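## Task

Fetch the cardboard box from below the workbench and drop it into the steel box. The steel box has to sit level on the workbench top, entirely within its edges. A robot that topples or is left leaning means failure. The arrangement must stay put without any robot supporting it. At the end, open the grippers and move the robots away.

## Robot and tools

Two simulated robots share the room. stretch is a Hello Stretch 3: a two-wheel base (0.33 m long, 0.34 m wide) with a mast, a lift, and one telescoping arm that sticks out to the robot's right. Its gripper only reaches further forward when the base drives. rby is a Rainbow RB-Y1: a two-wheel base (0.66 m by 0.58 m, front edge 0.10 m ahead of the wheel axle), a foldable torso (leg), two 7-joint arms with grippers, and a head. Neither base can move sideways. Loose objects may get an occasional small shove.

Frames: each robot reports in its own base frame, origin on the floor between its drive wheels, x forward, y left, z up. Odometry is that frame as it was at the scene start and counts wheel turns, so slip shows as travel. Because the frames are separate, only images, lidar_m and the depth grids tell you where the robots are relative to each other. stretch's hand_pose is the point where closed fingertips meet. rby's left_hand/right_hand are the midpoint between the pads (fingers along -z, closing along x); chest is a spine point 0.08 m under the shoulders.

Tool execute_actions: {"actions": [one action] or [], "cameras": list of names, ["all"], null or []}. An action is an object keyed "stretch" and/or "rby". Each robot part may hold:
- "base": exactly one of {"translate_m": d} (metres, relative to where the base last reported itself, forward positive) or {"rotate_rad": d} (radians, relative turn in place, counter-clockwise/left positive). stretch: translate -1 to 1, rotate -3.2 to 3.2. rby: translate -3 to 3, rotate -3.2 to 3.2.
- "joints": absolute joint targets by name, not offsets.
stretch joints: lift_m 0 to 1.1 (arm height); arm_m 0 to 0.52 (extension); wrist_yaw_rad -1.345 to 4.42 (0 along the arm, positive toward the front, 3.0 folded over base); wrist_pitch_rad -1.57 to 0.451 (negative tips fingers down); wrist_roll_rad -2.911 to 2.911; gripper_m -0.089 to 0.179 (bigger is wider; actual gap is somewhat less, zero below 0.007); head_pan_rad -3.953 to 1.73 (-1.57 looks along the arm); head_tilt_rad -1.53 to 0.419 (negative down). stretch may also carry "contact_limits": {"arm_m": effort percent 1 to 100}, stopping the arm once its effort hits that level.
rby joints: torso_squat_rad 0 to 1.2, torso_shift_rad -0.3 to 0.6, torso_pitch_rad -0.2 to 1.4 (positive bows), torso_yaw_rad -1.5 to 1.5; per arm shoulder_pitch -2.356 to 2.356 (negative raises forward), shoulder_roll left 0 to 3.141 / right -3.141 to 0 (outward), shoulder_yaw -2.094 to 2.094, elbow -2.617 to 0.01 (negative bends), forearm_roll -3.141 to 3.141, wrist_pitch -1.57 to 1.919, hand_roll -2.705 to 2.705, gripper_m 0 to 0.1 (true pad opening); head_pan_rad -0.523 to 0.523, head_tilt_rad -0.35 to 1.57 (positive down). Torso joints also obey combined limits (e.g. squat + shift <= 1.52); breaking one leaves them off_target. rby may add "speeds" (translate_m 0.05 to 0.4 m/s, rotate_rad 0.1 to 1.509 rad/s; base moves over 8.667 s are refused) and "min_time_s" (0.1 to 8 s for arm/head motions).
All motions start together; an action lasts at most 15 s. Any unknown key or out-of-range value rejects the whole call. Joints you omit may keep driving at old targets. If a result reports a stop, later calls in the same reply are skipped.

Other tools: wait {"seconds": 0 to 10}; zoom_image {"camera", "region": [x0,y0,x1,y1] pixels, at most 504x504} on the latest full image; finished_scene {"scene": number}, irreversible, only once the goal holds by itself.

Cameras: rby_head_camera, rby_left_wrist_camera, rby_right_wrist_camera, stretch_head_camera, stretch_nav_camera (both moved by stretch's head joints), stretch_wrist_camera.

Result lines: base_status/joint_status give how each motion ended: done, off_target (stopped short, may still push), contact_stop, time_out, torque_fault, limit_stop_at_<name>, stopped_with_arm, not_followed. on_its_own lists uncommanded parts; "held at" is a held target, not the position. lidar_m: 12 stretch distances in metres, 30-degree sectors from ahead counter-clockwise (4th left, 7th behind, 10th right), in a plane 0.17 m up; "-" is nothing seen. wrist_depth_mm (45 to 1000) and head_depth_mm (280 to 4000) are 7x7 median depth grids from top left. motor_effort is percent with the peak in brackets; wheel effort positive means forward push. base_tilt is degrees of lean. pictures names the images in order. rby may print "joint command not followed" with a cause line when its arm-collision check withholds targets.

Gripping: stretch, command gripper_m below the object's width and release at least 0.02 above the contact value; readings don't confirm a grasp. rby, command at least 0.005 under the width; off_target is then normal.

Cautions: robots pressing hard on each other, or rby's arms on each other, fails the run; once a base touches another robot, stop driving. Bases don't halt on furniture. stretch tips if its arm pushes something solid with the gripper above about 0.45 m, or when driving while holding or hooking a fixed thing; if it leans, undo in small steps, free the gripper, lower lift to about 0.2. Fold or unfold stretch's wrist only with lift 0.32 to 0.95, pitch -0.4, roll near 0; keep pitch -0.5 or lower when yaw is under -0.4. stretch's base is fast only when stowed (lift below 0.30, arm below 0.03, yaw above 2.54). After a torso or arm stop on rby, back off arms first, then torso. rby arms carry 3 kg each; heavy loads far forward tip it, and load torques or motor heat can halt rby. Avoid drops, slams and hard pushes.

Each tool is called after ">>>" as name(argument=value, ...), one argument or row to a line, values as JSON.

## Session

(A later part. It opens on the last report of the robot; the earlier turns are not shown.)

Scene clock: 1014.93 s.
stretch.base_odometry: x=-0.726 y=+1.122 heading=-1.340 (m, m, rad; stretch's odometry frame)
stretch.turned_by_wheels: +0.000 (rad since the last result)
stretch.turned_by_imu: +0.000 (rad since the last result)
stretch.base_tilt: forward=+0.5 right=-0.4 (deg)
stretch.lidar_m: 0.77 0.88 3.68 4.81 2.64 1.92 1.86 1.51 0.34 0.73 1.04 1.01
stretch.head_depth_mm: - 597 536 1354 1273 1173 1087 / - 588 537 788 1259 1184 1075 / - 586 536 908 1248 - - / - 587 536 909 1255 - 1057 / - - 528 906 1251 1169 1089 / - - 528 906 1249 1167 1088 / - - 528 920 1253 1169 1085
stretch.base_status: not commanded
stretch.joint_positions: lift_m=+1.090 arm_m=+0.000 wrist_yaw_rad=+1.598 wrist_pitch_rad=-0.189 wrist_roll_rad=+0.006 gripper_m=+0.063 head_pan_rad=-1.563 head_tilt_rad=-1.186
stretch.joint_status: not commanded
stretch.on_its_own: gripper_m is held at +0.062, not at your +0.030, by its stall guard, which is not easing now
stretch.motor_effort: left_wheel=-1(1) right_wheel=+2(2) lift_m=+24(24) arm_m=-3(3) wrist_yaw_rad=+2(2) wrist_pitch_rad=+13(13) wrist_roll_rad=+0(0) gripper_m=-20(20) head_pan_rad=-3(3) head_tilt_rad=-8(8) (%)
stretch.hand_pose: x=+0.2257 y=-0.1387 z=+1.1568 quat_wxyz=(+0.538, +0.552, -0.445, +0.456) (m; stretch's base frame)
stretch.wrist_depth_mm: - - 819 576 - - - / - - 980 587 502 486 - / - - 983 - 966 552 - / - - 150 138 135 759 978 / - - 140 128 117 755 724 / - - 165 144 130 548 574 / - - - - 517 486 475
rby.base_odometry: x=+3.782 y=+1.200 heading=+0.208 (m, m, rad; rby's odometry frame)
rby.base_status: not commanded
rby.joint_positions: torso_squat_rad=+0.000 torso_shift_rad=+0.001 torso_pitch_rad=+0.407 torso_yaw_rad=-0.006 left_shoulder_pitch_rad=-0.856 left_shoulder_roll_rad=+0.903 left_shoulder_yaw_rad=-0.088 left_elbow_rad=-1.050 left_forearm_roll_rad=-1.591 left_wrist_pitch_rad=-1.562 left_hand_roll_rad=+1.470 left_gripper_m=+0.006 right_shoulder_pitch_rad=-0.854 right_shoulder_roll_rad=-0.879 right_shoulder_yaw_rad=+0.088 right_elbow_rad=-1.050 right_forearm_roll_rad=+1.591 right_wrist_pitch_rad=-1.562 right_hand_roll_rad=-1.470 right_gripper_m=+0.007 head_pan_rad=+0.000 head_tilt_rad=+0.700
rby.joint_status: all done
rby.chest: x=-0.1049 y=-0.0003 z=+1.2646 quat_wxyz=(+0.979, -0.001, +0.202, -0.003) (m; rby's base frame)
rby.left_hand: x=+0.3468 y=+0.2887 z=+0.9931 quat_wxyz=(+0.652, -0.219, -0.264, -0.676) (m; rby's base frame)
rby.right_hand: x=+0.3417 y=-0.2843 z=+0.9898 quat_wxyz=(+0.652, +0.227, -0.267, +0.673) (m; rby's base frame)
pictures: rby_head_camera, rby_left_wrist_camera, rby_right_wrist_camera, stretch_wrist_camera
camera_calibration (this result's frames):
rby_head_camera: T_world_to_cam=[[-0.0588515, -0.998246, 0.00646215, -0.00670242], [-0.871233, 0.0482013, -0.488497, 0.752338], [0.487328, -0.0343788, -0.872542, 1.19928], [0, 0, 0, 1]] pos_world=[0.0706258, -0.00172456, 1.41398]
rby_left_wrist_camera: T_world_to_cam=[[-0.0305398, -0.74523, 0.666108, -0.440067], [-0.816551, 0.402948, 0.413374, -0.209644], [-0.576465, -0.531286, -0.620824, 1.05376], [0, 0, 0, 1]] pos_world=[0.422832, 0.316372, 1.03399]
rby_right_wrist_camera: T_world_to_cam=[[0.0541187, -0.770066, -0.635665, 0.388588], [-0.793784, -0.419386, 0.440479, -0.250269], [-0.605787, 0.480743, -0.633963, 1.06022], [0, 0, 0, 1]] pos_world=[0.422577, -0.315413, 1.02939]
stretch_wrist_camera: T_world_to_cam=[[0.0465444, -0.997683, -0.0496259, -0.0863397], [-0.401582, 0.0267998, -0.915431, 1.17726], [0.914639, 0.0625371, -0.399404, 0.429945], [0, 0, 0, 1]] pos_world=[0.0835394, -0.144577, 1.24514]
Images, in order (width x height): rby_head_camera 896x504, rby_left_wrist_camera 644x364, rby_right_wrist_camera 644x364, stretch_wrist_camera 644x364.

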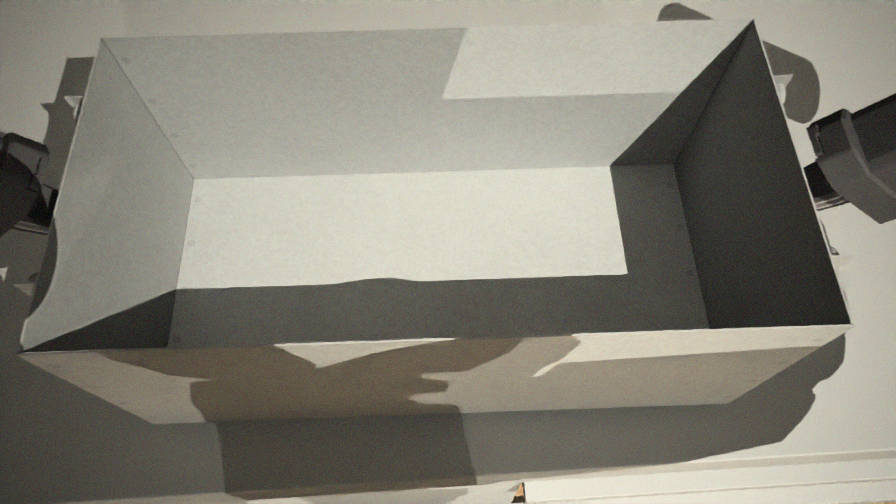

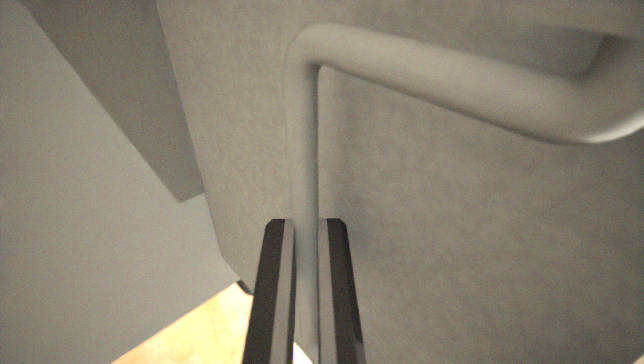

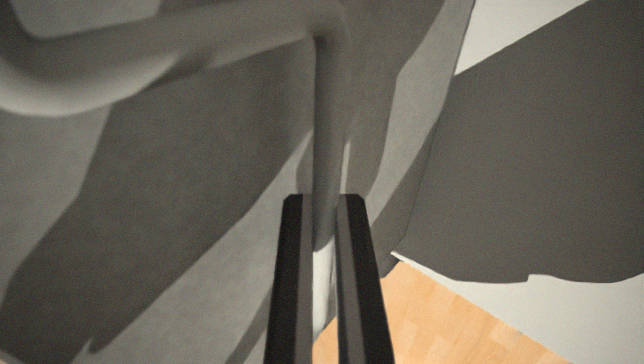

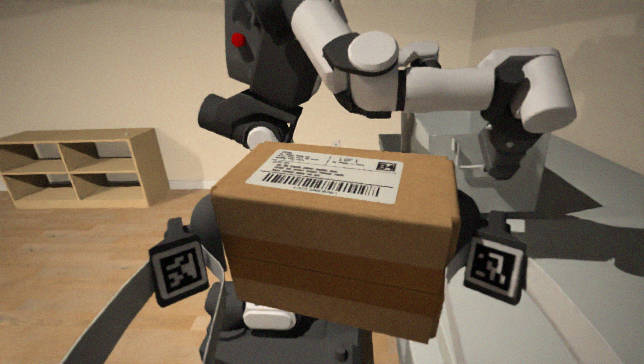

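>>> execute_actions(
  actions=[
    {"rby":{"joints":{"torso_pitch_rad":0.428}}},
  ],
  cameras=["rby_head_camera","rby_right_wrist_camera","rby_left_wrist_camera"],
)

Scene clock: 1020.40 s.
stretch.base_odometry: x=-0.726 y=+1.122 heading=-1.340 (m, m, rad; stretch's odometry frame)
stretch.turned_by_wheels: +0.000 (rad since the last result)
stretch.turned_by_imu: -0.001 (rad since the last result)
stretch.base_tilt: forward=+0.4 right=-0.4 (deg)
stretch.lidar_m: 0.77 0.88 3.69 4.84 2.64 1.93 1.86 1.51 0.34 0.73 1.04 1.01
stretch.head_depth_mm: - 598 537 1350 1272 1172 1085 / - 587 536 791 1254 1179 1077 / - 587 536 911 1248 - - / - 586 536 909 1258 - 1058 / - - 528 909 1249 1171 1080 / - - 527 908 1248 1168 1081 / - - 529 918 1251 1161 1085
stretch.base_status: not commanded
stretch.joint_positions: lift_m=+1.090 arm_m=+0.000 wrist_yaw_rad=+1.598 wrist_pitch_rad=-0.189 wrist_roll_rad=+0.006 gripper_m=+0.063 head_pan_rad=-1.563 head_tilt_rad=-1.186
stretch.joint_status: not commanded
stretch.on_its_own: gripper_m is held at +0.062, not at your +0.030, by its stall guard, which is not easing now
stretch.motor_effort: left_wheel=-2(2) right_wheel=+2(2) lift_m=+24(24) arm_m=-3(3) wrist_yaw_rad=+3(2) wrist_pitch_rad=+13(13) wrist_roll_rad=+0(0) gripper_m=-20(19) head_pan_rad=-2(3) head_tilt_rad=-7(7) (%)
stretch.hand_pose: x=+0.2257 y=-0.1387 z=+1.1568 quat_wxyz=(+0.538, +0.552, -0.445, +0.456) (m; stretch's base frame)
stretch.wrist_depth_mm: - - 829 579 - - - / - - - 808 495 490 - / - - 971 - 919 544 - / - - 150 139 135 753 960 / - - 140 128 117 761 733 / - - 165 144 130 538 581 / - - - - 516 485 474
rby.base_odometry: x=+3.782 y=+1.200 heading=+0.208 (m, m, rad; rby's odometry frame)
rby.base_status: not commanded
rby.joint_positions: torso_squat_rad=+0.000 torso_shift_rad=+0.001 torso_pitch_rad=+0.430 torso_yaw_rad=-0.006 left_shoulder_pitch_rad=-0.856 left_shoulder_roll_rad=+0.903 left_shoulder_yaw_rad=-0.088 left_elbow_rad=-1.050 left_forearm_roll_rad=-1.591 left_wrist_pitch_rad=-1.562 left_hand_roll_rad=+1.470 left_gripper_m=+0.006 right_shoulder_pitch_rad=-0.854 right_shoulder_roll_rad=-0.879 right_shoulder_yaw_rad=+0.088 right_elbow_rad=-1.050 right_forearm_roll_rad=+1.591 right_wrist_pitch_rad=-1.562 right_hand_roll_rad=-1.470 right_gripper_m=+0.007 head_pan_rad=+0.000 head_tilt_rad=+0.700
rby.joint_status: all done
rby.chest: x=-0.0983 y=-0.0003 z=+1.2617 quat_wxyz=(+0.977, -0.001, +0.213, -0.003) (m; rby's base frame)
rby.left_hand: x=+0.3470 y=+0.2887 z=+0.9799 quat_wxyz=(+0.655, -0.227, -0.256, -0.674) (m; rby's base frame)
rby.right_hand: x=+0.3418 y=-0.2843 z=+0.9767 quat_wxyz=(+0.655, +0.234, -0.259, +0.670) (m; rby's base frame)
pictures: rby_head_camera, rby_left_wrist_camera, rby_right_wrist_camera
camera_calibration (this result's frames):
rby_head_camera: T_world_to_cam=[[-0.0586786, -0.998246, 0.00781812, -0.00799089], [-0.88227, 0.0481939, -0.46827, 0.730018], [0.467072, -0.0343751, -0.883551, 1.20545], [0, 0, 0, 1]] pos_world=[0.0805715, -0.00172173, 1.40699]
rby_left_wrist_camera: T_world_to_cam=[[-0.0151774, -0.745235, 0.666629, -0.437077], [-0.806833, 0.40292, 0.432061, -0.2257], [-0.590585, -0.5313, -0.607395, 1.03739], [0, 0, 0, 1]] pos_world=[0.42393, 0.316378, 1.01899]
rby_right_wrist_camera: T_world_to_cam=[[0.0394588, -0.770076, -0.636731, 0.386291], [-0.783441, -0.419367, 0.45864, -0.26567], [-0.620212, 0.480744, -0.619857, 1.04312], [0, 0, 0, 1]] pos_world=[0.423574, -0.315412, 1.01439]
Images, in order (width x height): rby_head_camera 896x504, rby_left_wrist_camera 644x364, rby_right_wrist_camera 644x364.

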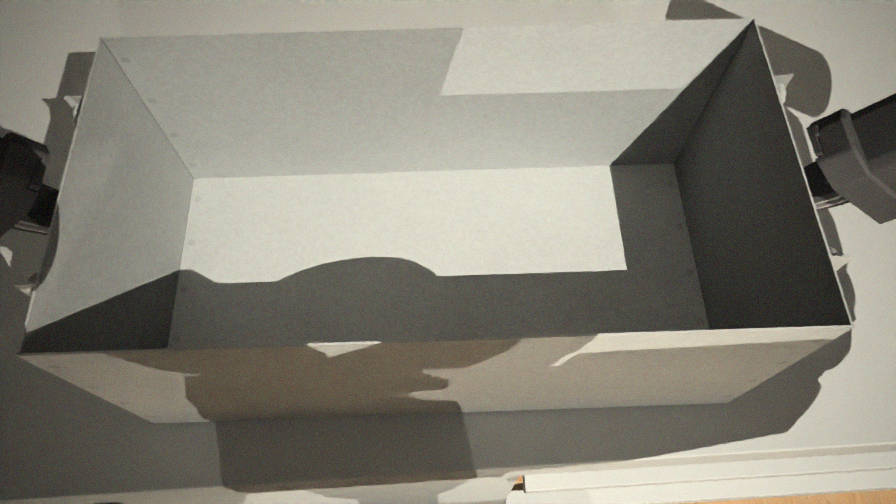

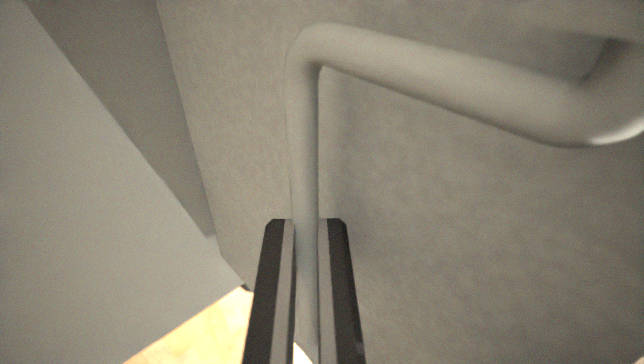

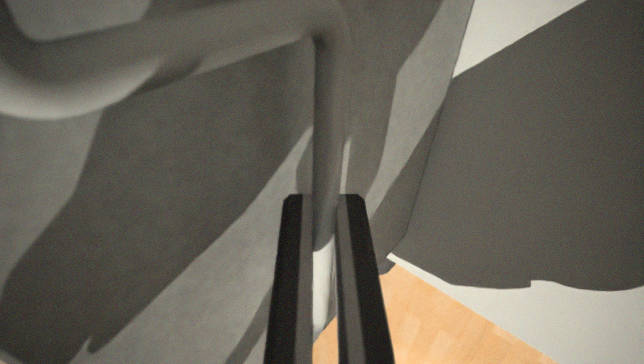

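>>> execute_actions(
  actions=[
    {"rby":{"joints":{"torso_pitch_rad":0.44}}},
  ],
  cameras=["rby_head_camera","rby_right_wrist_camera","rby_left_wrist_camera"],
)

Scene clock: 1024.37 s.
stretch.base_odometry: x=-0.726 y=+1.122 heading=-1.340 (m, m, rad; stretch's odometry frame)
stretch.turned_by_wheels: +0.000 (rad since the last result)
stretch.turned_by_imu: -0.001 (rad since the last result)
stretch.base_tilt: forward=+0.4 right=-0.4 (deg)
stretch.lidar_m: 0.77 0.88 3.68 4.83 2.64 1.92 1.86 1.50 0.34 0.73 1.04 1.01
stretch.head_depth_mm: - 596 537 1354 1266 1172 1087 / - 589 536 790 1255 1183 1078 / - 586 537 909 1252 - - / - 587 536 910 1253 - 1054 / - - 528 909 1252 1168 1081 / - - 528 908 1251 1165 1084 / - - 527 916 1252 1168 1082
stretch.base_status: not commanded
stretch.joint_positions: lift_m=+1.090 arm_m=+0.000 wrist_yaw_rad=+1.598 wrist_pitch_rad=-0.189 wrist_roll_rad=+0.006 gripper_m=+0.063 head_pan_rad=-1.563 head_tilt_rad=-1.186
stretch.joint_status: not commanded
stretch.on_its_own: gripper_m is held at +0.062, not at your +0.030, by its stall guard, which is not easing now
stretch.motor_effort: left_wheel=-1(2) right_wheel=+2(2) lift_m=+24(24) arm_m=-3(3) wrist_yaw_rad=+3(2) wrist_pitch_rad=+13(13) wrist_roll_rad=+0(0) gripper_m=-19(20) head_pan_rad=-3(3) head_tilt_rad=-8(7) (%)
stretch.hand_pose: x=+0.2257 y=-0.1387 z=+1.1568 quat_wxyz=(+0.538, +0.552, -0.445, +0.456) (m; stretch's base frame)
stretch.wrist_depth_mm: - - 834 590 - - - / - - 969 808 502 492 - / - - 981 - 754 535 - / - - 150 138 136 756 976 / - - 140 128 117 758 741 / - - 164 144 130 537 588 / - - - - 521 484 479
rby.base_odometry: x=+3.782 y=+1.200 heading=+0.208 (m, m, rad; rby's odometry frame)
rby.base_status: not commanded
rby.joint_positions: torso_squat_rad=+0.000 torso_shift_rad=+0.001 torso_pitch_rad=+0.442 torso_yaw_rad=-0.006 left_shoulder_pitch_rad=-0.856 left_shoulder_roll_rad=+0.903 left_shoulder_yaw_rad=-0.088 left_elbow_rad=-1.050 left_forearm_roll_rad=-1.591 left_wrist_pitch_rad=-1.562 left_hand_roll_rad=+1.470 left_gripper_m=+0.006 right_shoulder_pitch_rad=-0.854 right_shoulder_roll_rad=-0.879 right_shoulder_yaw_rad=+0.088 right_elbow_rad=-1.050 right_forearm_roll_rad=+1.591 right_wrist_pitch_rad=-1.562 right_hand_roll_rad=-1.470 right_gripper_m=+0.007 head_pan_rad=+0.000 head_tilt_rad=+0.700
rby.joint_status: all done
rby.chest: x=-0.0951 y=-0.0003 z=+1.2602 quat_wxyz=(+0.976, -0.001, +0.219, -0.003) (m; rby's base frame)
rby.left_hand: x=+0.3469 y=+0.2888 z=+0.9731 quat_wxyz=(+0.657, -0.230, -0.252, -0.672) (m; rby's base frame)
rby.right_hand: x=+0.3418 y=-0.2842 z=+0.9701 quat_wxyz=(+0.656, +0.238, -0.256, +0.669) (m; rby's base frame)
pictures: rby_head_camera, rby_left_wrist_camera, rby_right_wrist_camera
camera_calibration (this result's frames):
rby_head_camera: T_world_to_cam=[[-0.0585747, -0.998247, 0.00851802, -0.00865671], [-0.887747, 0.0481844, -0.457803, 0.718464], [0.45659, -0.0343776, -0.889013, 1.20845], [0, 0, 0, 1]] pos_world=[0.0855409, -0.00171679, 1.40331]
rby_left_wrist_camera: T_world_to_cam=[[-0.0072355, -0.745269, 0.666725, -0.435358], [-0.801671, 0.40286, 0.441619, -0.233921], [-0.597722, -0.531299, -0.600375, 1.02884], [0, 0, 0, 1]] pos_world=[0.424281, 0.316399, 1.01126]
rby_right_wrist_camera: T_world_to_cam=[[0.032135, -0.770025, -0.637203, 0.385083], [-0.778131, -0.419392, 0.46757, -0.27313], [-0.627279, 0.480803, -0.612658, 1.03445], [0, 0, 0, 1]] pos_world=[0.423981, -0.31539, 1.00685]
Images, in order (width x height): rby_head_camera 896x504, rby_left_wrist_camera 644x364, rby_right_wrist_camera 644x364.

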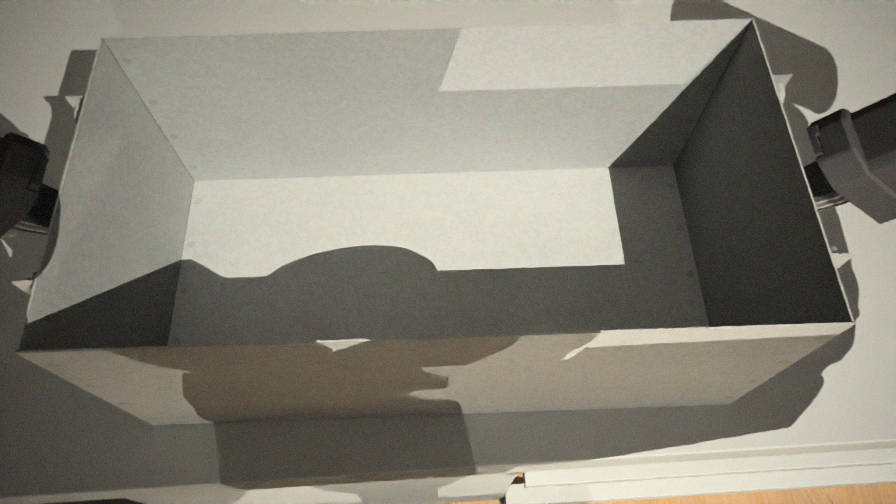

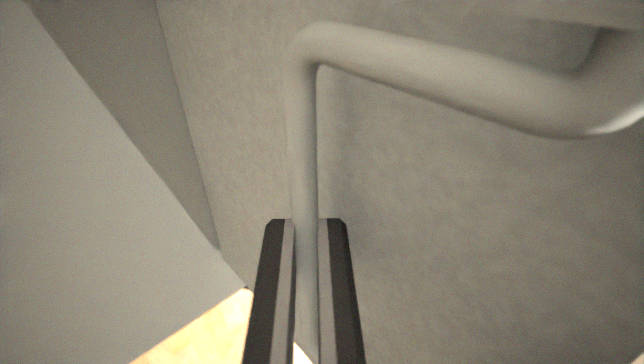

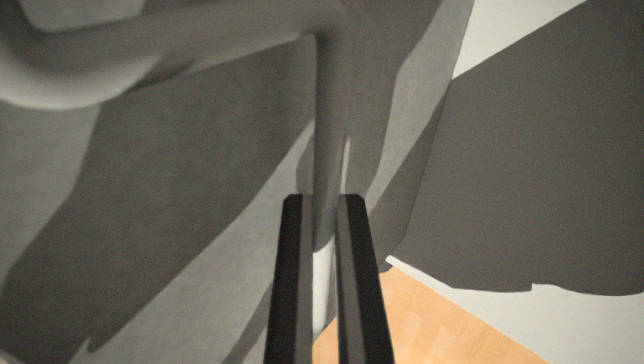

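Touching. Release.

>>> execute_actions(
  actions=[
    {"rby":{"joints":{"left_gripper_m":0.028,"right_gripper_m":0.028}}},
  ],
  cameras=["rby_head_camera","rby_right_wrist_camera","rby_left_wrist_camera"],
)

>>> execute_actions(
  actions=[
    {"rby":{"joints":{"left_shoulder_roll_rad":0.97,"right_shoulder_roll_rad":-0.945},"min_time_s":0.8}},
  ],
  cameras=["rby_head_camera","rby_right_wrist_camera","rby_left_wrist_camera"],
)

Scene clock: 1032.43 s.
stretch.base_odometry: x=-0.726 y=+1.122 heading=-1.340 (m, m, rad; stretch's odometry frame)
stretch.turned_by_wheels: +0.000 (rad since the last result)
stretch.turned_by_imu: -0.001 (rad since the last result)
stretch.base_tilt: forward=+0.5 right=-0.4 (deg)
stretch.lidar_m: 0.77 0.88 3.67 4.81 2.64 1.91 1.85 1.50 0.34 0.73 1.04 1.01
stretch.head_depth_mm: - 597 537 1346 1278 1169 1089 / - 588 536 790 1253 1183 1073 / - 587 536 907 1247 - - / - 587 536 908 1255 - 1056 / - - 528 908 1249 1166 1088 / - - 528 907 1248 1167 1081 / - - 527 918 1254 1170 1082
stretch.base_status: not commanded
stretch.joint_positions: lift_m=+1.090 arm_m=+0.000 wrist_yaw_rad=+1.598 wrist_pitch_rad=-0.189 wrist_roll_rad=+0.006 gripper_m=+0.063 head_pan_rad=-1.563 head_tilt_rad=-1.186
stretch.joint_status: not commanded
stretch.on_its_own: gripper_m is held at +0.062, not at your +0.030, by its stall guard, which is not easing now
stretch.motor_effort: left_wheel=-2(1) right_wheel=+2(2) lift_m=+24(24) arm_m=-3(4) wrist_yaw_rad=+3(2) wrist_pitch_rad=+13(13) wrist_roll_rad=+0(0) gripper_m=-20(19) head_pan_rad=-4(4) head_tilt_rad=-8(8) (%)
stretch.hand_pose: x=+0.2257 y=-0.1387 z=+1.1568 quat_wxyz=(+0.538, +0.552, -0.445, +0.456) (m; stretch's base frame)
stretch.wrist_depth_mm: - - 820 588 - - - / - - 973 818 495 488 - / - - 956 - 943 534 - / - - 150 139 135 761 978 / - - 140 128 117 753 719 / - - 164 144 130 540 584 / - - - - 523 482 481
rby.base_odometry: x=+3.782 y=+1.200 heading=+0.208 (m, m, rad; rby's odometry frame)
rby.base_status: not commanded
rby.joint_positions: torso_squat_rad=+0.000 torso_shift_rad=+0.000 torso_pitch_rad=+0.441 torso_yaw_rad=-0.006 left_shoulder_pitch_rad=-0.856 left_shoulder_roll_rad=+0.908 left_shoulder_yaw_rad=-0.086 left_elbow_rad=-1.049 left_forearm_roll_rad=-1.592 left_wrist_pitch_rad=-1.562 left_hand_roll_rad=+1.470 left_gripper_m=+0.027 right_shoulder_pitch_rad=-0.854 right_shoulder_roll_rad=-0.884 right_shoulder_yaw_rad=+0.086 right_elbow_rad=-1.049 right_forearm_roll_rad=+1.592 right_wrist_pitch_rad=-1.562 right_hand_roll_rad=-1.470 right_gripper_m=+0.026 head_pan_rad=+0.000 head_tilt_rad=+0.700
rby.joint_status: all done
rby.chest: x=-0.0958 y=-0.0004 z=+1.2603 quat_wxyz=(+0.976, -0.001, +0.219, -0.003) (m; rby's base frame)
rby.left_hand: x=+0.3472 y=+0.2914 z=+0.9748 quat_wxyz=(+0.658, -0.227, -0.252, -0.672) (m; rby's base frame)
rby.right_hand: x=+0.3419 y=-0.2873 z=+0.9714 quat_wxyz=(+0.658, +0.235, -0.255, +0.669) (m; rby's base frame)
pictures: rby_head_camera, rby_left_wrist_camera, rby_right_wrist_camera
camera_calibration (this result's frames):
rby_head_camera: T_world_to_cam=[[-0.0586552, -0.998243, 0.00836583, -0.00859517], [-0.88717, 0.0482828, -0.45891, 0.719382], [0.4577, -0.0343394, -0.888443, 1.2083], [0, 0, 0, 1]] pos_world=[0.084672, -0.00182165, 1.40371]
rby_left_wrist_camera: T_world_to_cam=[[-0.00688458, -0.748532, 0.663063, -0.430094], [-0.804312, 0.398134, 0.441102, -0.232691], [-0.594167, -0.530273, -0.604794, 1.03425], [0, 0, 0, 1]] pos_world=[0.424401, 0.31914, 1.01333]
rby_right_wrist_camera: T_world_to_cam=[[0.0310207, -0.773435, -0.633116, 0.379044], [-0.780723, -0.414263, 0.467823, -0.272832], [-0.624107, 0.479776, -0.616689, 1.03932], [0, 0, 0, 1]] pos_world=[0.423885, -0.318501, 1.00855]
Images, in order (width x height): rby_head_camera 896x504, rby_left_wrist_camera 644x364, rby_right_wrist_camera 644x364.

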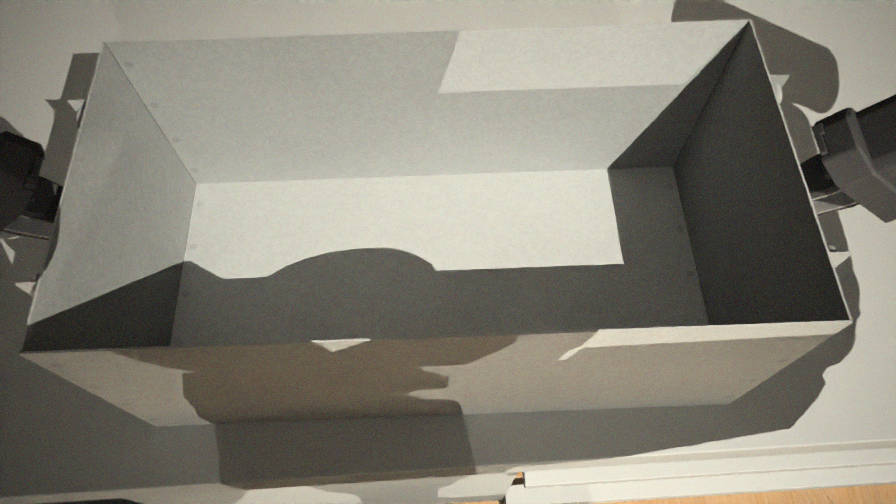

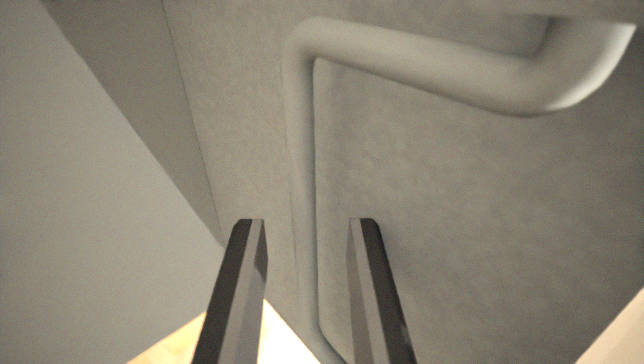

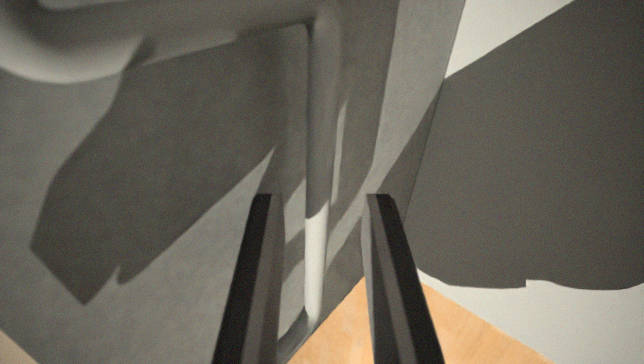

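Scene clock: 1033.53 s.
stretch.base_odometry: x=-0.726 y=+1.122 heading=-1.340 (m, m, rad; stretch's odometry frame)
stretch.turned_by_wheels: +0.000 (rad since the last result)
stretch.turned_by_imu: +0.000 (rad since the last result)
stretch.base_tilt: forward=+0.5 right=-0.4 (deg)
stretch.lidar_m: 0.77 0.88 3.67 4.83 2.65 1.92 1.86 1.51 0.34 0.73 1.04 1.01
stretch.head_depth_mm: - 598 537 1354 1271 1173 1088 / - 587 536 790 1259 1180 1073 / - 587 536 911 1253 - - / - 587 537 910 1248 - 1058 / - - 528 909 1256 1166 1085 / - - 529 909 1254 1168 1083 / - - 527 921 1249 1172 1084
stretch.base_status: not commanded
stretch.joint_positions: lift_m=+1.090 arm_m=+0.000 wrist_yaw_rad=+1.598 wrist_pitch_rad=-0.189 wrist_roll_rad=+0.006 gripper_m=+0.063 head_pan_rad=-1.563 head_tilt_rad=-1.186
stretch.joint_status: not commanded
stretch.on_its_own: gripper_m is held at +0.062, not at your +0.030, by its stall guard, which is not easing now
stretch.motor_effort: left_wheel=-1(1) right_wheel=+2(2) lift_m=+24(24) arm_m=-3(3) wrist_yaw_rad=+2(2) wrist_pitch_rad=+13(13) wrist_roll_rad=+0(0) gripper_m=-19(19) head_pan_rad=-4(4) head_tilt_rad=-8(8) (%)
stretch.hand_pose: x=+0.2257 y=-0.1387 z=+1.1568 quat_wxyz=(+0.538, +0.552, -0.445, +0.456) (m; stretch's base frame)
stretch.wrist_depth_mm: - - 831 571 - - - / - - 980 818 480 466 - / - - 965 - - 538 - / - - 150 138 135 757 984 / - - 140 128 117 748 724 / - - 165 144 130 545 579 / - - - - 517 490 483
rby.base_odometry: x=+3.782 y=+1.200 heading=+0.208 (m, m, rad; rby's odometry frame)
rby.base_status: not commanded
rby.joint_positions: torso_squat_rad=+0.000 torso_shift_rad=+0.000 torso_pitch_rad=+0.440 torso_yaw_rad=-0.006 left_shoulder_pitch_rad=-0.858 left_shoulder_roll_rad=+0.970 left_shoulder_yaw_rad=-0.086 left_elbow_rad=-1.051 left_forearm_roll_rad=-1.590 left_wrist_pitch_rad=-1.562 left_hand_roll_rad=+1.470 left_gripper_m=+0.028 right_shoulder_pitch_rad=-0.856 right_shoulder_roll_rad=-0.945 right_shoulder_yaw_rad=+0.086 right_elbow_rad=-1.051 right_forearm_roll_rad=+1.590 right_wrist_pitch_rad=-1.562 right_hand_roll_rad=-1.470 right_gripper_m=+0.028 head_pan_rad=+0.000 head_tilt_rad=+0.700
rby.joint_status: all done
rby.chest: x=-0.0960 y=-0.0004 z=+1.2604 quat_wxyz=(+0.976, -0.001, +0.218, -0.003) (m; rby's base frame)
rby.left_hand: x=+0.3516 y=+0.3188 z=+0.9876 quat_wxyz=(+0.668, -0.201, -0.243, -0.674) (m; rby's base frame)
rby.right_hand: x=+0.3464 y=-0.3142 z=+0.9838 quat_wxyz=(+0.668, +0.209, -0.246, +0.671) (m; rby's base frame)
pictures: rby_head_camera, rby_left_wrist_camera, rby_right_wrist_camera
camera_calibration (this result's frames):
rby_head_camera: T_world_to_cam=[[-0.0586597, -0.998243, 0.00833853, -0.00857379], [-0.886938, 0.0482819, -0.459359, 0.719783], [0.458149, -0.0343416, -0.888212, 1.20822], [0, 0, 0, 1]] pos_world=[0.0843554, -0.00181908, 1.40386]
rby_left_wrist_camera: T_world_to_cam=[[-0.00389201, -0.782484, 0.622659, -0.368422], [-0.820693, 0.358265, 0.445095, -0.231139], [-0.571356, -0.509279, -0.643573, 1.0827], [0, 0, 0, 1]] pos_world=[0.427481, 0.345923, 1.02908]
rby_right_wrist_camera: T_world_to_cam=[[0.0271947, -0.805649, -0.591769, 0.316369], [-0.797559, -0.374367, 0.473021, -0.272962], [-0.602627, 0.459107, -0.652734, 1.08421], [0, 0, 0, 1]] pos_world=[0.427069, -0.345074, 1.02403]
Images, in order (width x height): rby_head_camera 896x504, rby_left_wrist_camera 644x364, rby_right_wrist_camera 644x364.

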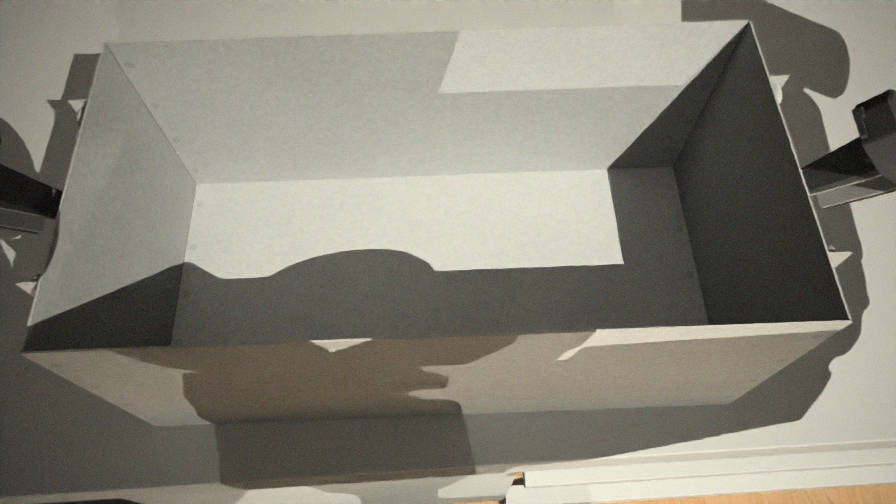

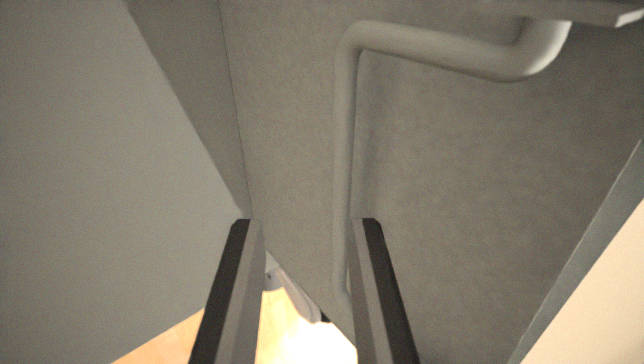

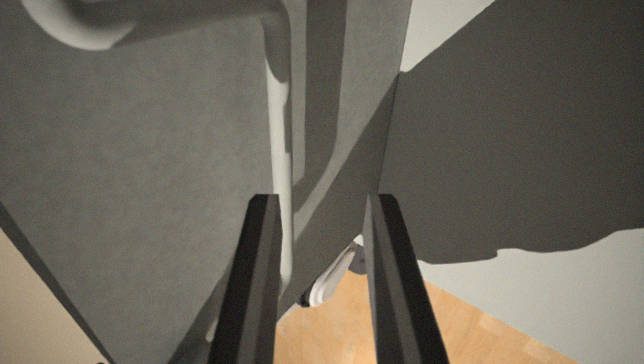

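>>> execute_actions(
  actions=[
    {"rby":{"joints":{"torso_pitch_rad":0.39,"left_shoulder_roll_rad":1.01,"right_shoulder_roll_rad":-0.985},"min_time_s":0.8}},
  ],
  cameras=["rby_head_camera","rby_right_wrist_camera","rby_left_wrist_camera"],
)

Scene clock: 1039.20 s.
stretch.base_odometry: x=-0.726 y=+1.122 heading=-1.340 (m, m, rad; stretch's odometry frame)
stretch.turned_by_wheels: +0.000 (rad since the last result)
stretch.turned_by_imu: -0.001 (rad since the last result)
stretch.base_tilt: forward=+0.4 right=-0.5 (deg)
stretch.lidar_m: 0.77 0.88 3.68 4.81 2.65 1.92 1.86 1.51 0.34 0.73 1.04 1.01
stretch.head_depth_mm: - 597 537 1354 1270 1174 1085 / - 587 536 789 1254 1187 1075 / - 587 536 908 1248 - - / - 588 536 908 1256 - 1057 / - - 528 909 1254 1169 1082 / - - 527 907 1252 1170 1086 / - - 528 917 1255 1166 1082
stretch.base_status: not commanded
stretch.joint_positions: lift_m=+1.090 arm_m=+0.000 wrist_yaw_rad=+1.598 wrist_pitch_rad=-0.189 wrist_roll_rad=+0.006 gripper_m=+0.063 head_pan_rad=-1.563 head_tilt_rad=-1.186
stretch.joint_status: not commanded
stretch.on_its_own: gripper_m is held at +0.062, not at your +0.030, by its stall guard, which is not easing now
stretch.motor_effort: left_wheel=-2(1) right_wheel=+2(2) lift_m=+24(24) arm_m=-3(3) wrist_yaw_rad=+3(2) wrist_pitch_rad=+13(13) wrist_roll_rad=+0(0) gripper_m=-20(20) head_pan_rad=-4(3) head_tilt_rad=-8(7) (%)
stretch.hand_pose: x=+0.2257 y=-0.1387 z=+1.1568 quat_wxyz=(+0.538, +0.552, -0.445, +0.456) (m; stretch's base frame)
stretch.wrist_depth_mm: - - 834 537 - 463 - / - - 928 801 463 444 - / - - 975 - - 580 - / - - 150 139 135 755 976 / - - 140 128 117 745 723 / - - 165 144 130 550 576 / - - - - 518 491 485
rby.base_odometry: x=+3.782 y=+1.200 heading=+0.208 (m, m, rad; rby's odometry frame)
rby.base_status: not commanded
rby.joint_positions: torso_squat_rad=+0.000 torso_shift_rad=+0.000 torso_pitch_rad=+0.390 torso_yaw_rad=-0.006 left_shoulder_pitch_rad=-0.858 left_shoulder_roll_rad=+1.010 left_shoulder_yaw_rad=-0.086 left_elbow_rad=-1.051 left_forearm_roll_rad=-1.590 left_wrist_pitch_rad=-1.562 left_hand_roll_rad=+1.470 left_gripper_m=+0.028 right_shoulder_pitch_rad=-0.857 right_shoulder_roll_rad=-0.985 right_shoulder_yaw_rad=+0.086 right_elbow_rad=-1.051 right_forearm_roll_rad=+1.590 right_wrist_pitch_rad=-1.562 right_hand_roll_rad=-1.470 right_gripper_m=+0.028 head_pan_rad=+0.000 head_tilt_rad=+0.700
rby.joint_status: all done
rby.chest: x=-0.1103 y=-0.0004 z=+1.2667 quat_wxyz=(+0.981, +0.000, +0.194, -0.003) (m; rby's base frame)
rby.left_hand: x=+0.3520 y=+0.3369 z=+1.0250 quat_wxyz=(+0.669, -0.167, -0.253, -0.679) (m; rby's base frame)
rby.right_hand: x=+0.3471 y=-0.3326 z=+1.0206 quat_wxyz=(+0.669, +0.175, -0.256, +0.676) (m; rby's base frame)
pictures: rby_head_camera, rby_left_wrist_camera, rby_right_wrist_camera
camera_calibration (this result's frames):
rby_head_camera: T_world_to_cam=[[-0.059026, -0.998242, 0.00537876, -0.00576032], [-0.862725, 0.0483007, -0.503362, 0.768371], [0.502217, -0.0343518, -0.864059, 1.19462], [0, 0, 0, 1]] pos_world=[0.062593, -0.00182555, 1.41902]
rby_left_wrist_camera: T_world_to_cam=[[-0.0287022, -0.804213, 0.593647, -0.331742], [-0.851936, 0.330331, 0.406308, -0.193784], [-0.522858, -0.494088, -0.69462, 1.14645], [0, 0, 0, 1]] pos_world=[0.424817, 0.363667, 1.07202]
rby_right_wrist_camera: T_world_to_cam=[[0.0495611, -0.826664, -0.560508, 0.276748], [-0.830645, -0.345734, 0.436459, -0.238404], [-0.554592, 0.443952, -0.7038, 1.14751], [0, 0, 0, 1]] pos_world=[0.424652, -0.363084, 1.06679]
Images, in order (width x height): rby_head_camera 896x504, rby_left_wrist_camera 644x364, rby_right_wrist_camera 644x364.

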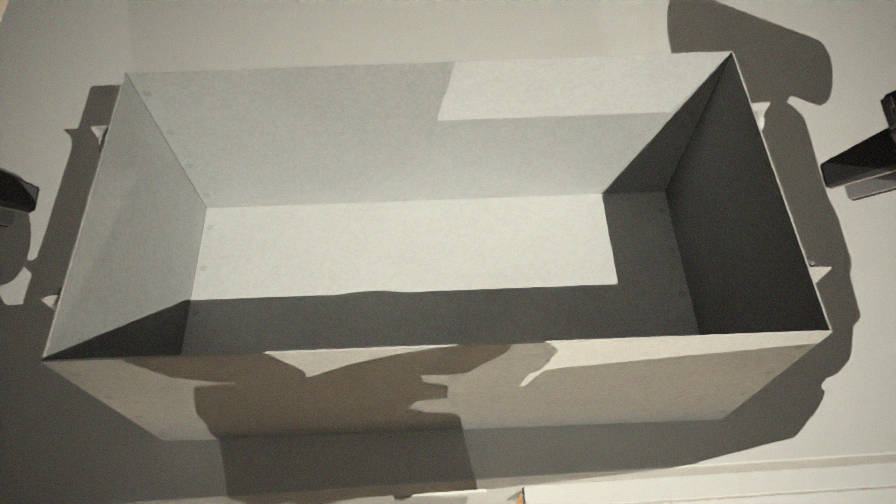

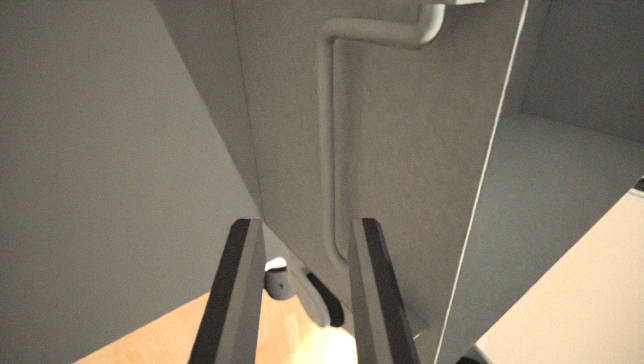

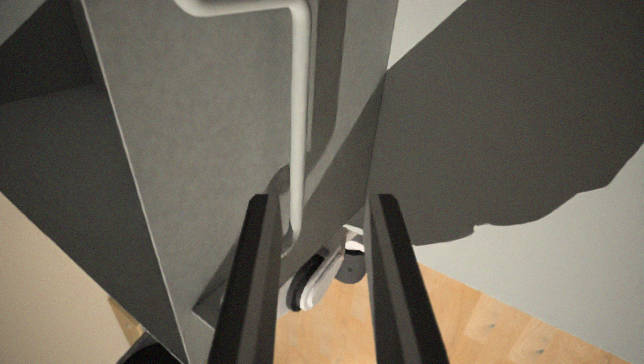

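>>> execute_actions(
  actions=[
    {"rby":{"base":{"translate_m":-1.4},"joints":{"torso_pitch_rad":0.3,"head_tilt_rad":0.0}},"stretch":{"base":{"translate_m":1.0},"joints":{"wrist_yaw_rad":0.0,"wrist_pitch_rad":-0.17,"lift_m":1.096,"head_tilt_rad":-0.7}}},
  ],
  cameras=["rby_head_camera","stretch_head_camera","stretch_nav_camera","stretch_wrist_camera"],
)

Scene clock: 1060.70 s.
stretch.base_odometry: x=-0.497 y=+0.148 heading=-1.340 (m, m, rad; stretch's odometry frame)
stretch.turned_by_wheels: +0.000 (rad since the last result)
stretch.turned_by_imu: -0.001 (rad since the last result)
stretch.base_tilt: forward=+0.5 right=-0.5 (deg)
stretch.lidar_m: 1.78 1.84 1.26 1.22 4.09 2.97 1.20 1.23 1.04 0.35 0.37 0.50
stretch.head_depth_mm: - - - - 468 502 807 / - - - - - 503 807 / - - - - 477 508 806 / 871 322 - 667 452 512 800 / 874 957 629 674 456 513 806 / 872 985 633 676 459 512 811 / 874 991 637 680 463 512 820
stretch.base_status: done
stretch.joint_positions: lift_m=+1.096 arm_m=+0.000 wrist_yaw_rad=+0.003 wrist_pitch_rad=-0.200 wrist_roll_rad=+0.006 gripper_m=+0.063 head_pan_rad=-1.563 head_tilt_rad=-0.705
stretch.joint_status: all done
stretch.on_its_own: gripper_m is held at +0.062, not at your +0.030, by its stall guard, which is not easing now
stretch.motor_effort: left_wheel=-1(2) right_wheel=+2(7) lift_m=+24(24) arm_m=-3(3) wrist_yaw_rad=-3(6) wrist_pitch_rad=+10(12) wrist_roll_rad=+0(0) gripper_m=-20(20) head_pan_rad=-4(4) head_tilt_rad=+3(33) (%)
stretch.hand_pose: x=-0.0208 y=-0.3915 z=+1.1599 quat_wxyz=(+0.702, +0.072, -0.705, -0.070) (m; stretch's base frame)
stretch.wrist_depth_mm: 766 759 751 739 732 715 710 / 839 811 788 802 771 756 750 / 893 871 858 830 841 821 817 / 968 929 150 138 135 871 855 / - 825 140 128 117 758 723 / 395 443 165 144 130 424 579 / 346 489 481 469 462 376 483
rby.base_odometry: x=+2.412 y=+0.911 heading=+0.208 (m, m, rad; rby's odometry frame)
rby.base_status: done
rby.joint_positions: torso_squat_rad=+0.000 torso_shift_rad=+0.000 torso_pitch_rad=+0.300 torso_yaw_rad=-0.006 left_shoulder_pitch_rad=-0.858 left_shoulder_roll_rad=+1.010 left_shoulder_yaw_rad=-0.086 left_elbow_rad=-1.051 left_forearm_roll_rad=-1.590 left_wrist_pitch_rad=-1.562 left_hand_roll_rad=+1.470 left_gripper_m=+0.028 right_shoulder_pitch_rad=-0.857 right_shoulder_roll_rad=-0.985 right_shoulder_yaw_rad=+0.086 right_elbow_rad=-1.051 right_forearm_roll_rad=+1.590 right_wrist_pitch_rad=-1.562 right_hand_roll_rad=-1.470 right_gripper_m=+0.028 head_pan_rad=+0.000 head_tilt_rad=+0.000
rby.joint_status: all done
rby.chest: x=-0.1365 y=-0.0004 z=+1.2761 quat_wxyz=(+0.989, +0.000, +0.149, -0.003) (m; rby's base frame)
rby.left_hand: x=+0.3458 y=+0.3370 z=+1.0771 quat_wxyz=(+0.657, -0.136, -0.282, -0.686) (m; rby's base frame)
rby.right_hand: x=+0.3412 y=-0.3326 z=+1.0723 quat_wxyz=(+0.656, +0.144, -0.286, +0.683) (m; rby's base frame)
pictures: rby_head_camera, stretch_head_camera (sideways: a quarter turn clockwise sets it upright), stretch_nav_camera (sideways: a quarter turn counterclockwise sets it upright), stretch_wrist_camera
camera_calibration (this result's frames):
rby_head_camera: T_world_to_cam=[[-0.0457097, -0.99837, -0.0341775, 0.0501633], [-0.249627, 0.0445434, -0.967317, 1.45275], [0.967263, -0.0356842, -0.251256, 0.362051], [0, 0, 0, 1]] pos_world=[0.0147394, -0.00170932, 1.49795]
stretch_head_camera: T_world_to_cam=[[-0.0118585, 0.614302, -0.788982, 1.04679], [0.999866, 0.0161787, -0.00243138, -0.000317153], [0.0112711, -0.788905, -0.614411, 0.754857], [0, 0, 0, 1]] pos_world=[0.00422244, -0.0475306, 1.28969]
stretch_nav_camera: T_world_to_cam=[[-0.0242706, -0.648646, 0.760704, -0.945912], [-0.999606, 0.0049934, -0.027635, 0.091404], [0.0141269, -0.761074, -0.648511, 0.807691], [0, 0, 0, 1]] pos_world=[0.057, 0.000695205, 1.24588]
stretch_wrist_camera: T_world_to_cam=[[-0.998513, -0.022072, -0.0498506, 0.0335264], [0.0363798, 0.411271, -0.910787, 1.2422], [0.040605, -0.911246, -0.409856, 0.285177], [0, 0, 0, 1]] pos_world=[-0.0232938, -0.250273, 1.24993]
Images, in order (width x height): rby_head_camera 896x504, stretch_head_camera 896x504, stretch_nav_camera 672x504, stretch_wrist_camera 644x364.

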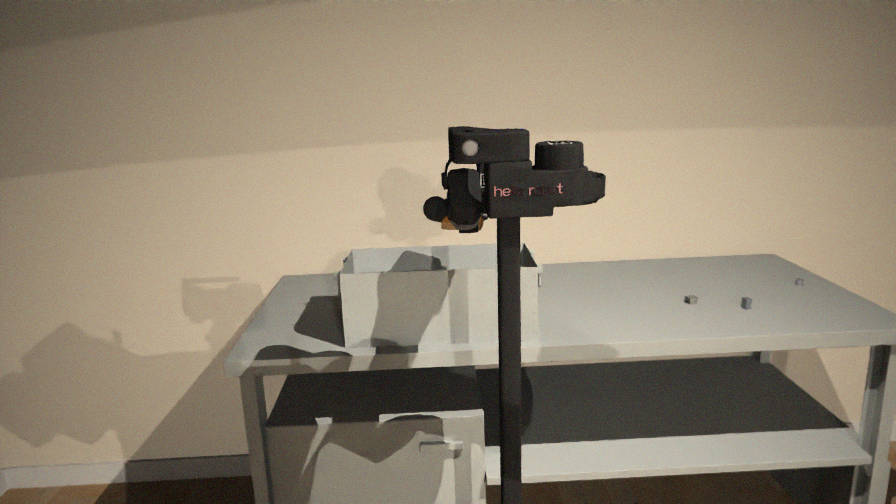

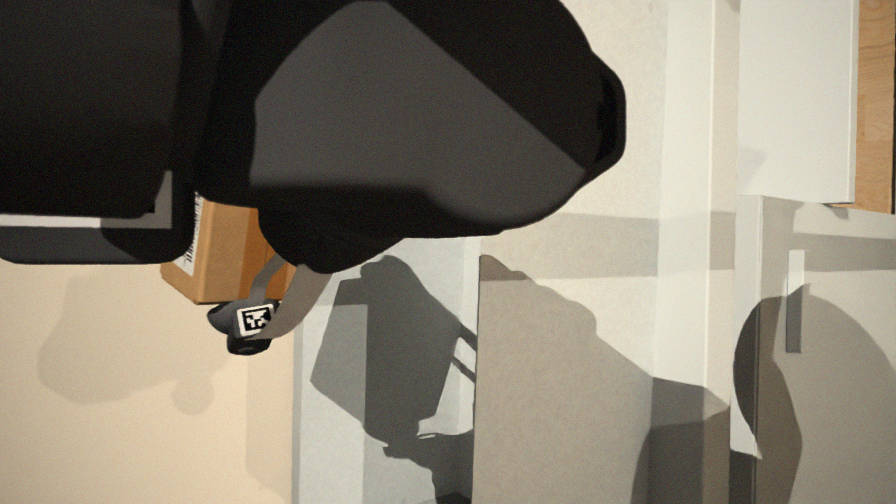

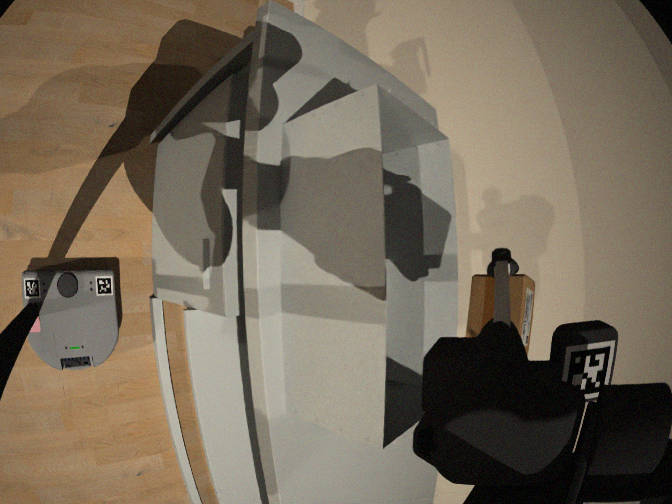

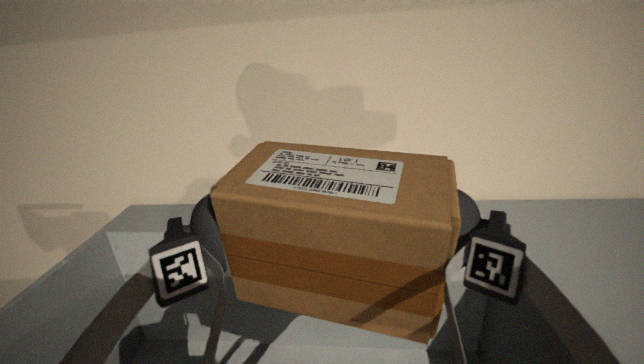

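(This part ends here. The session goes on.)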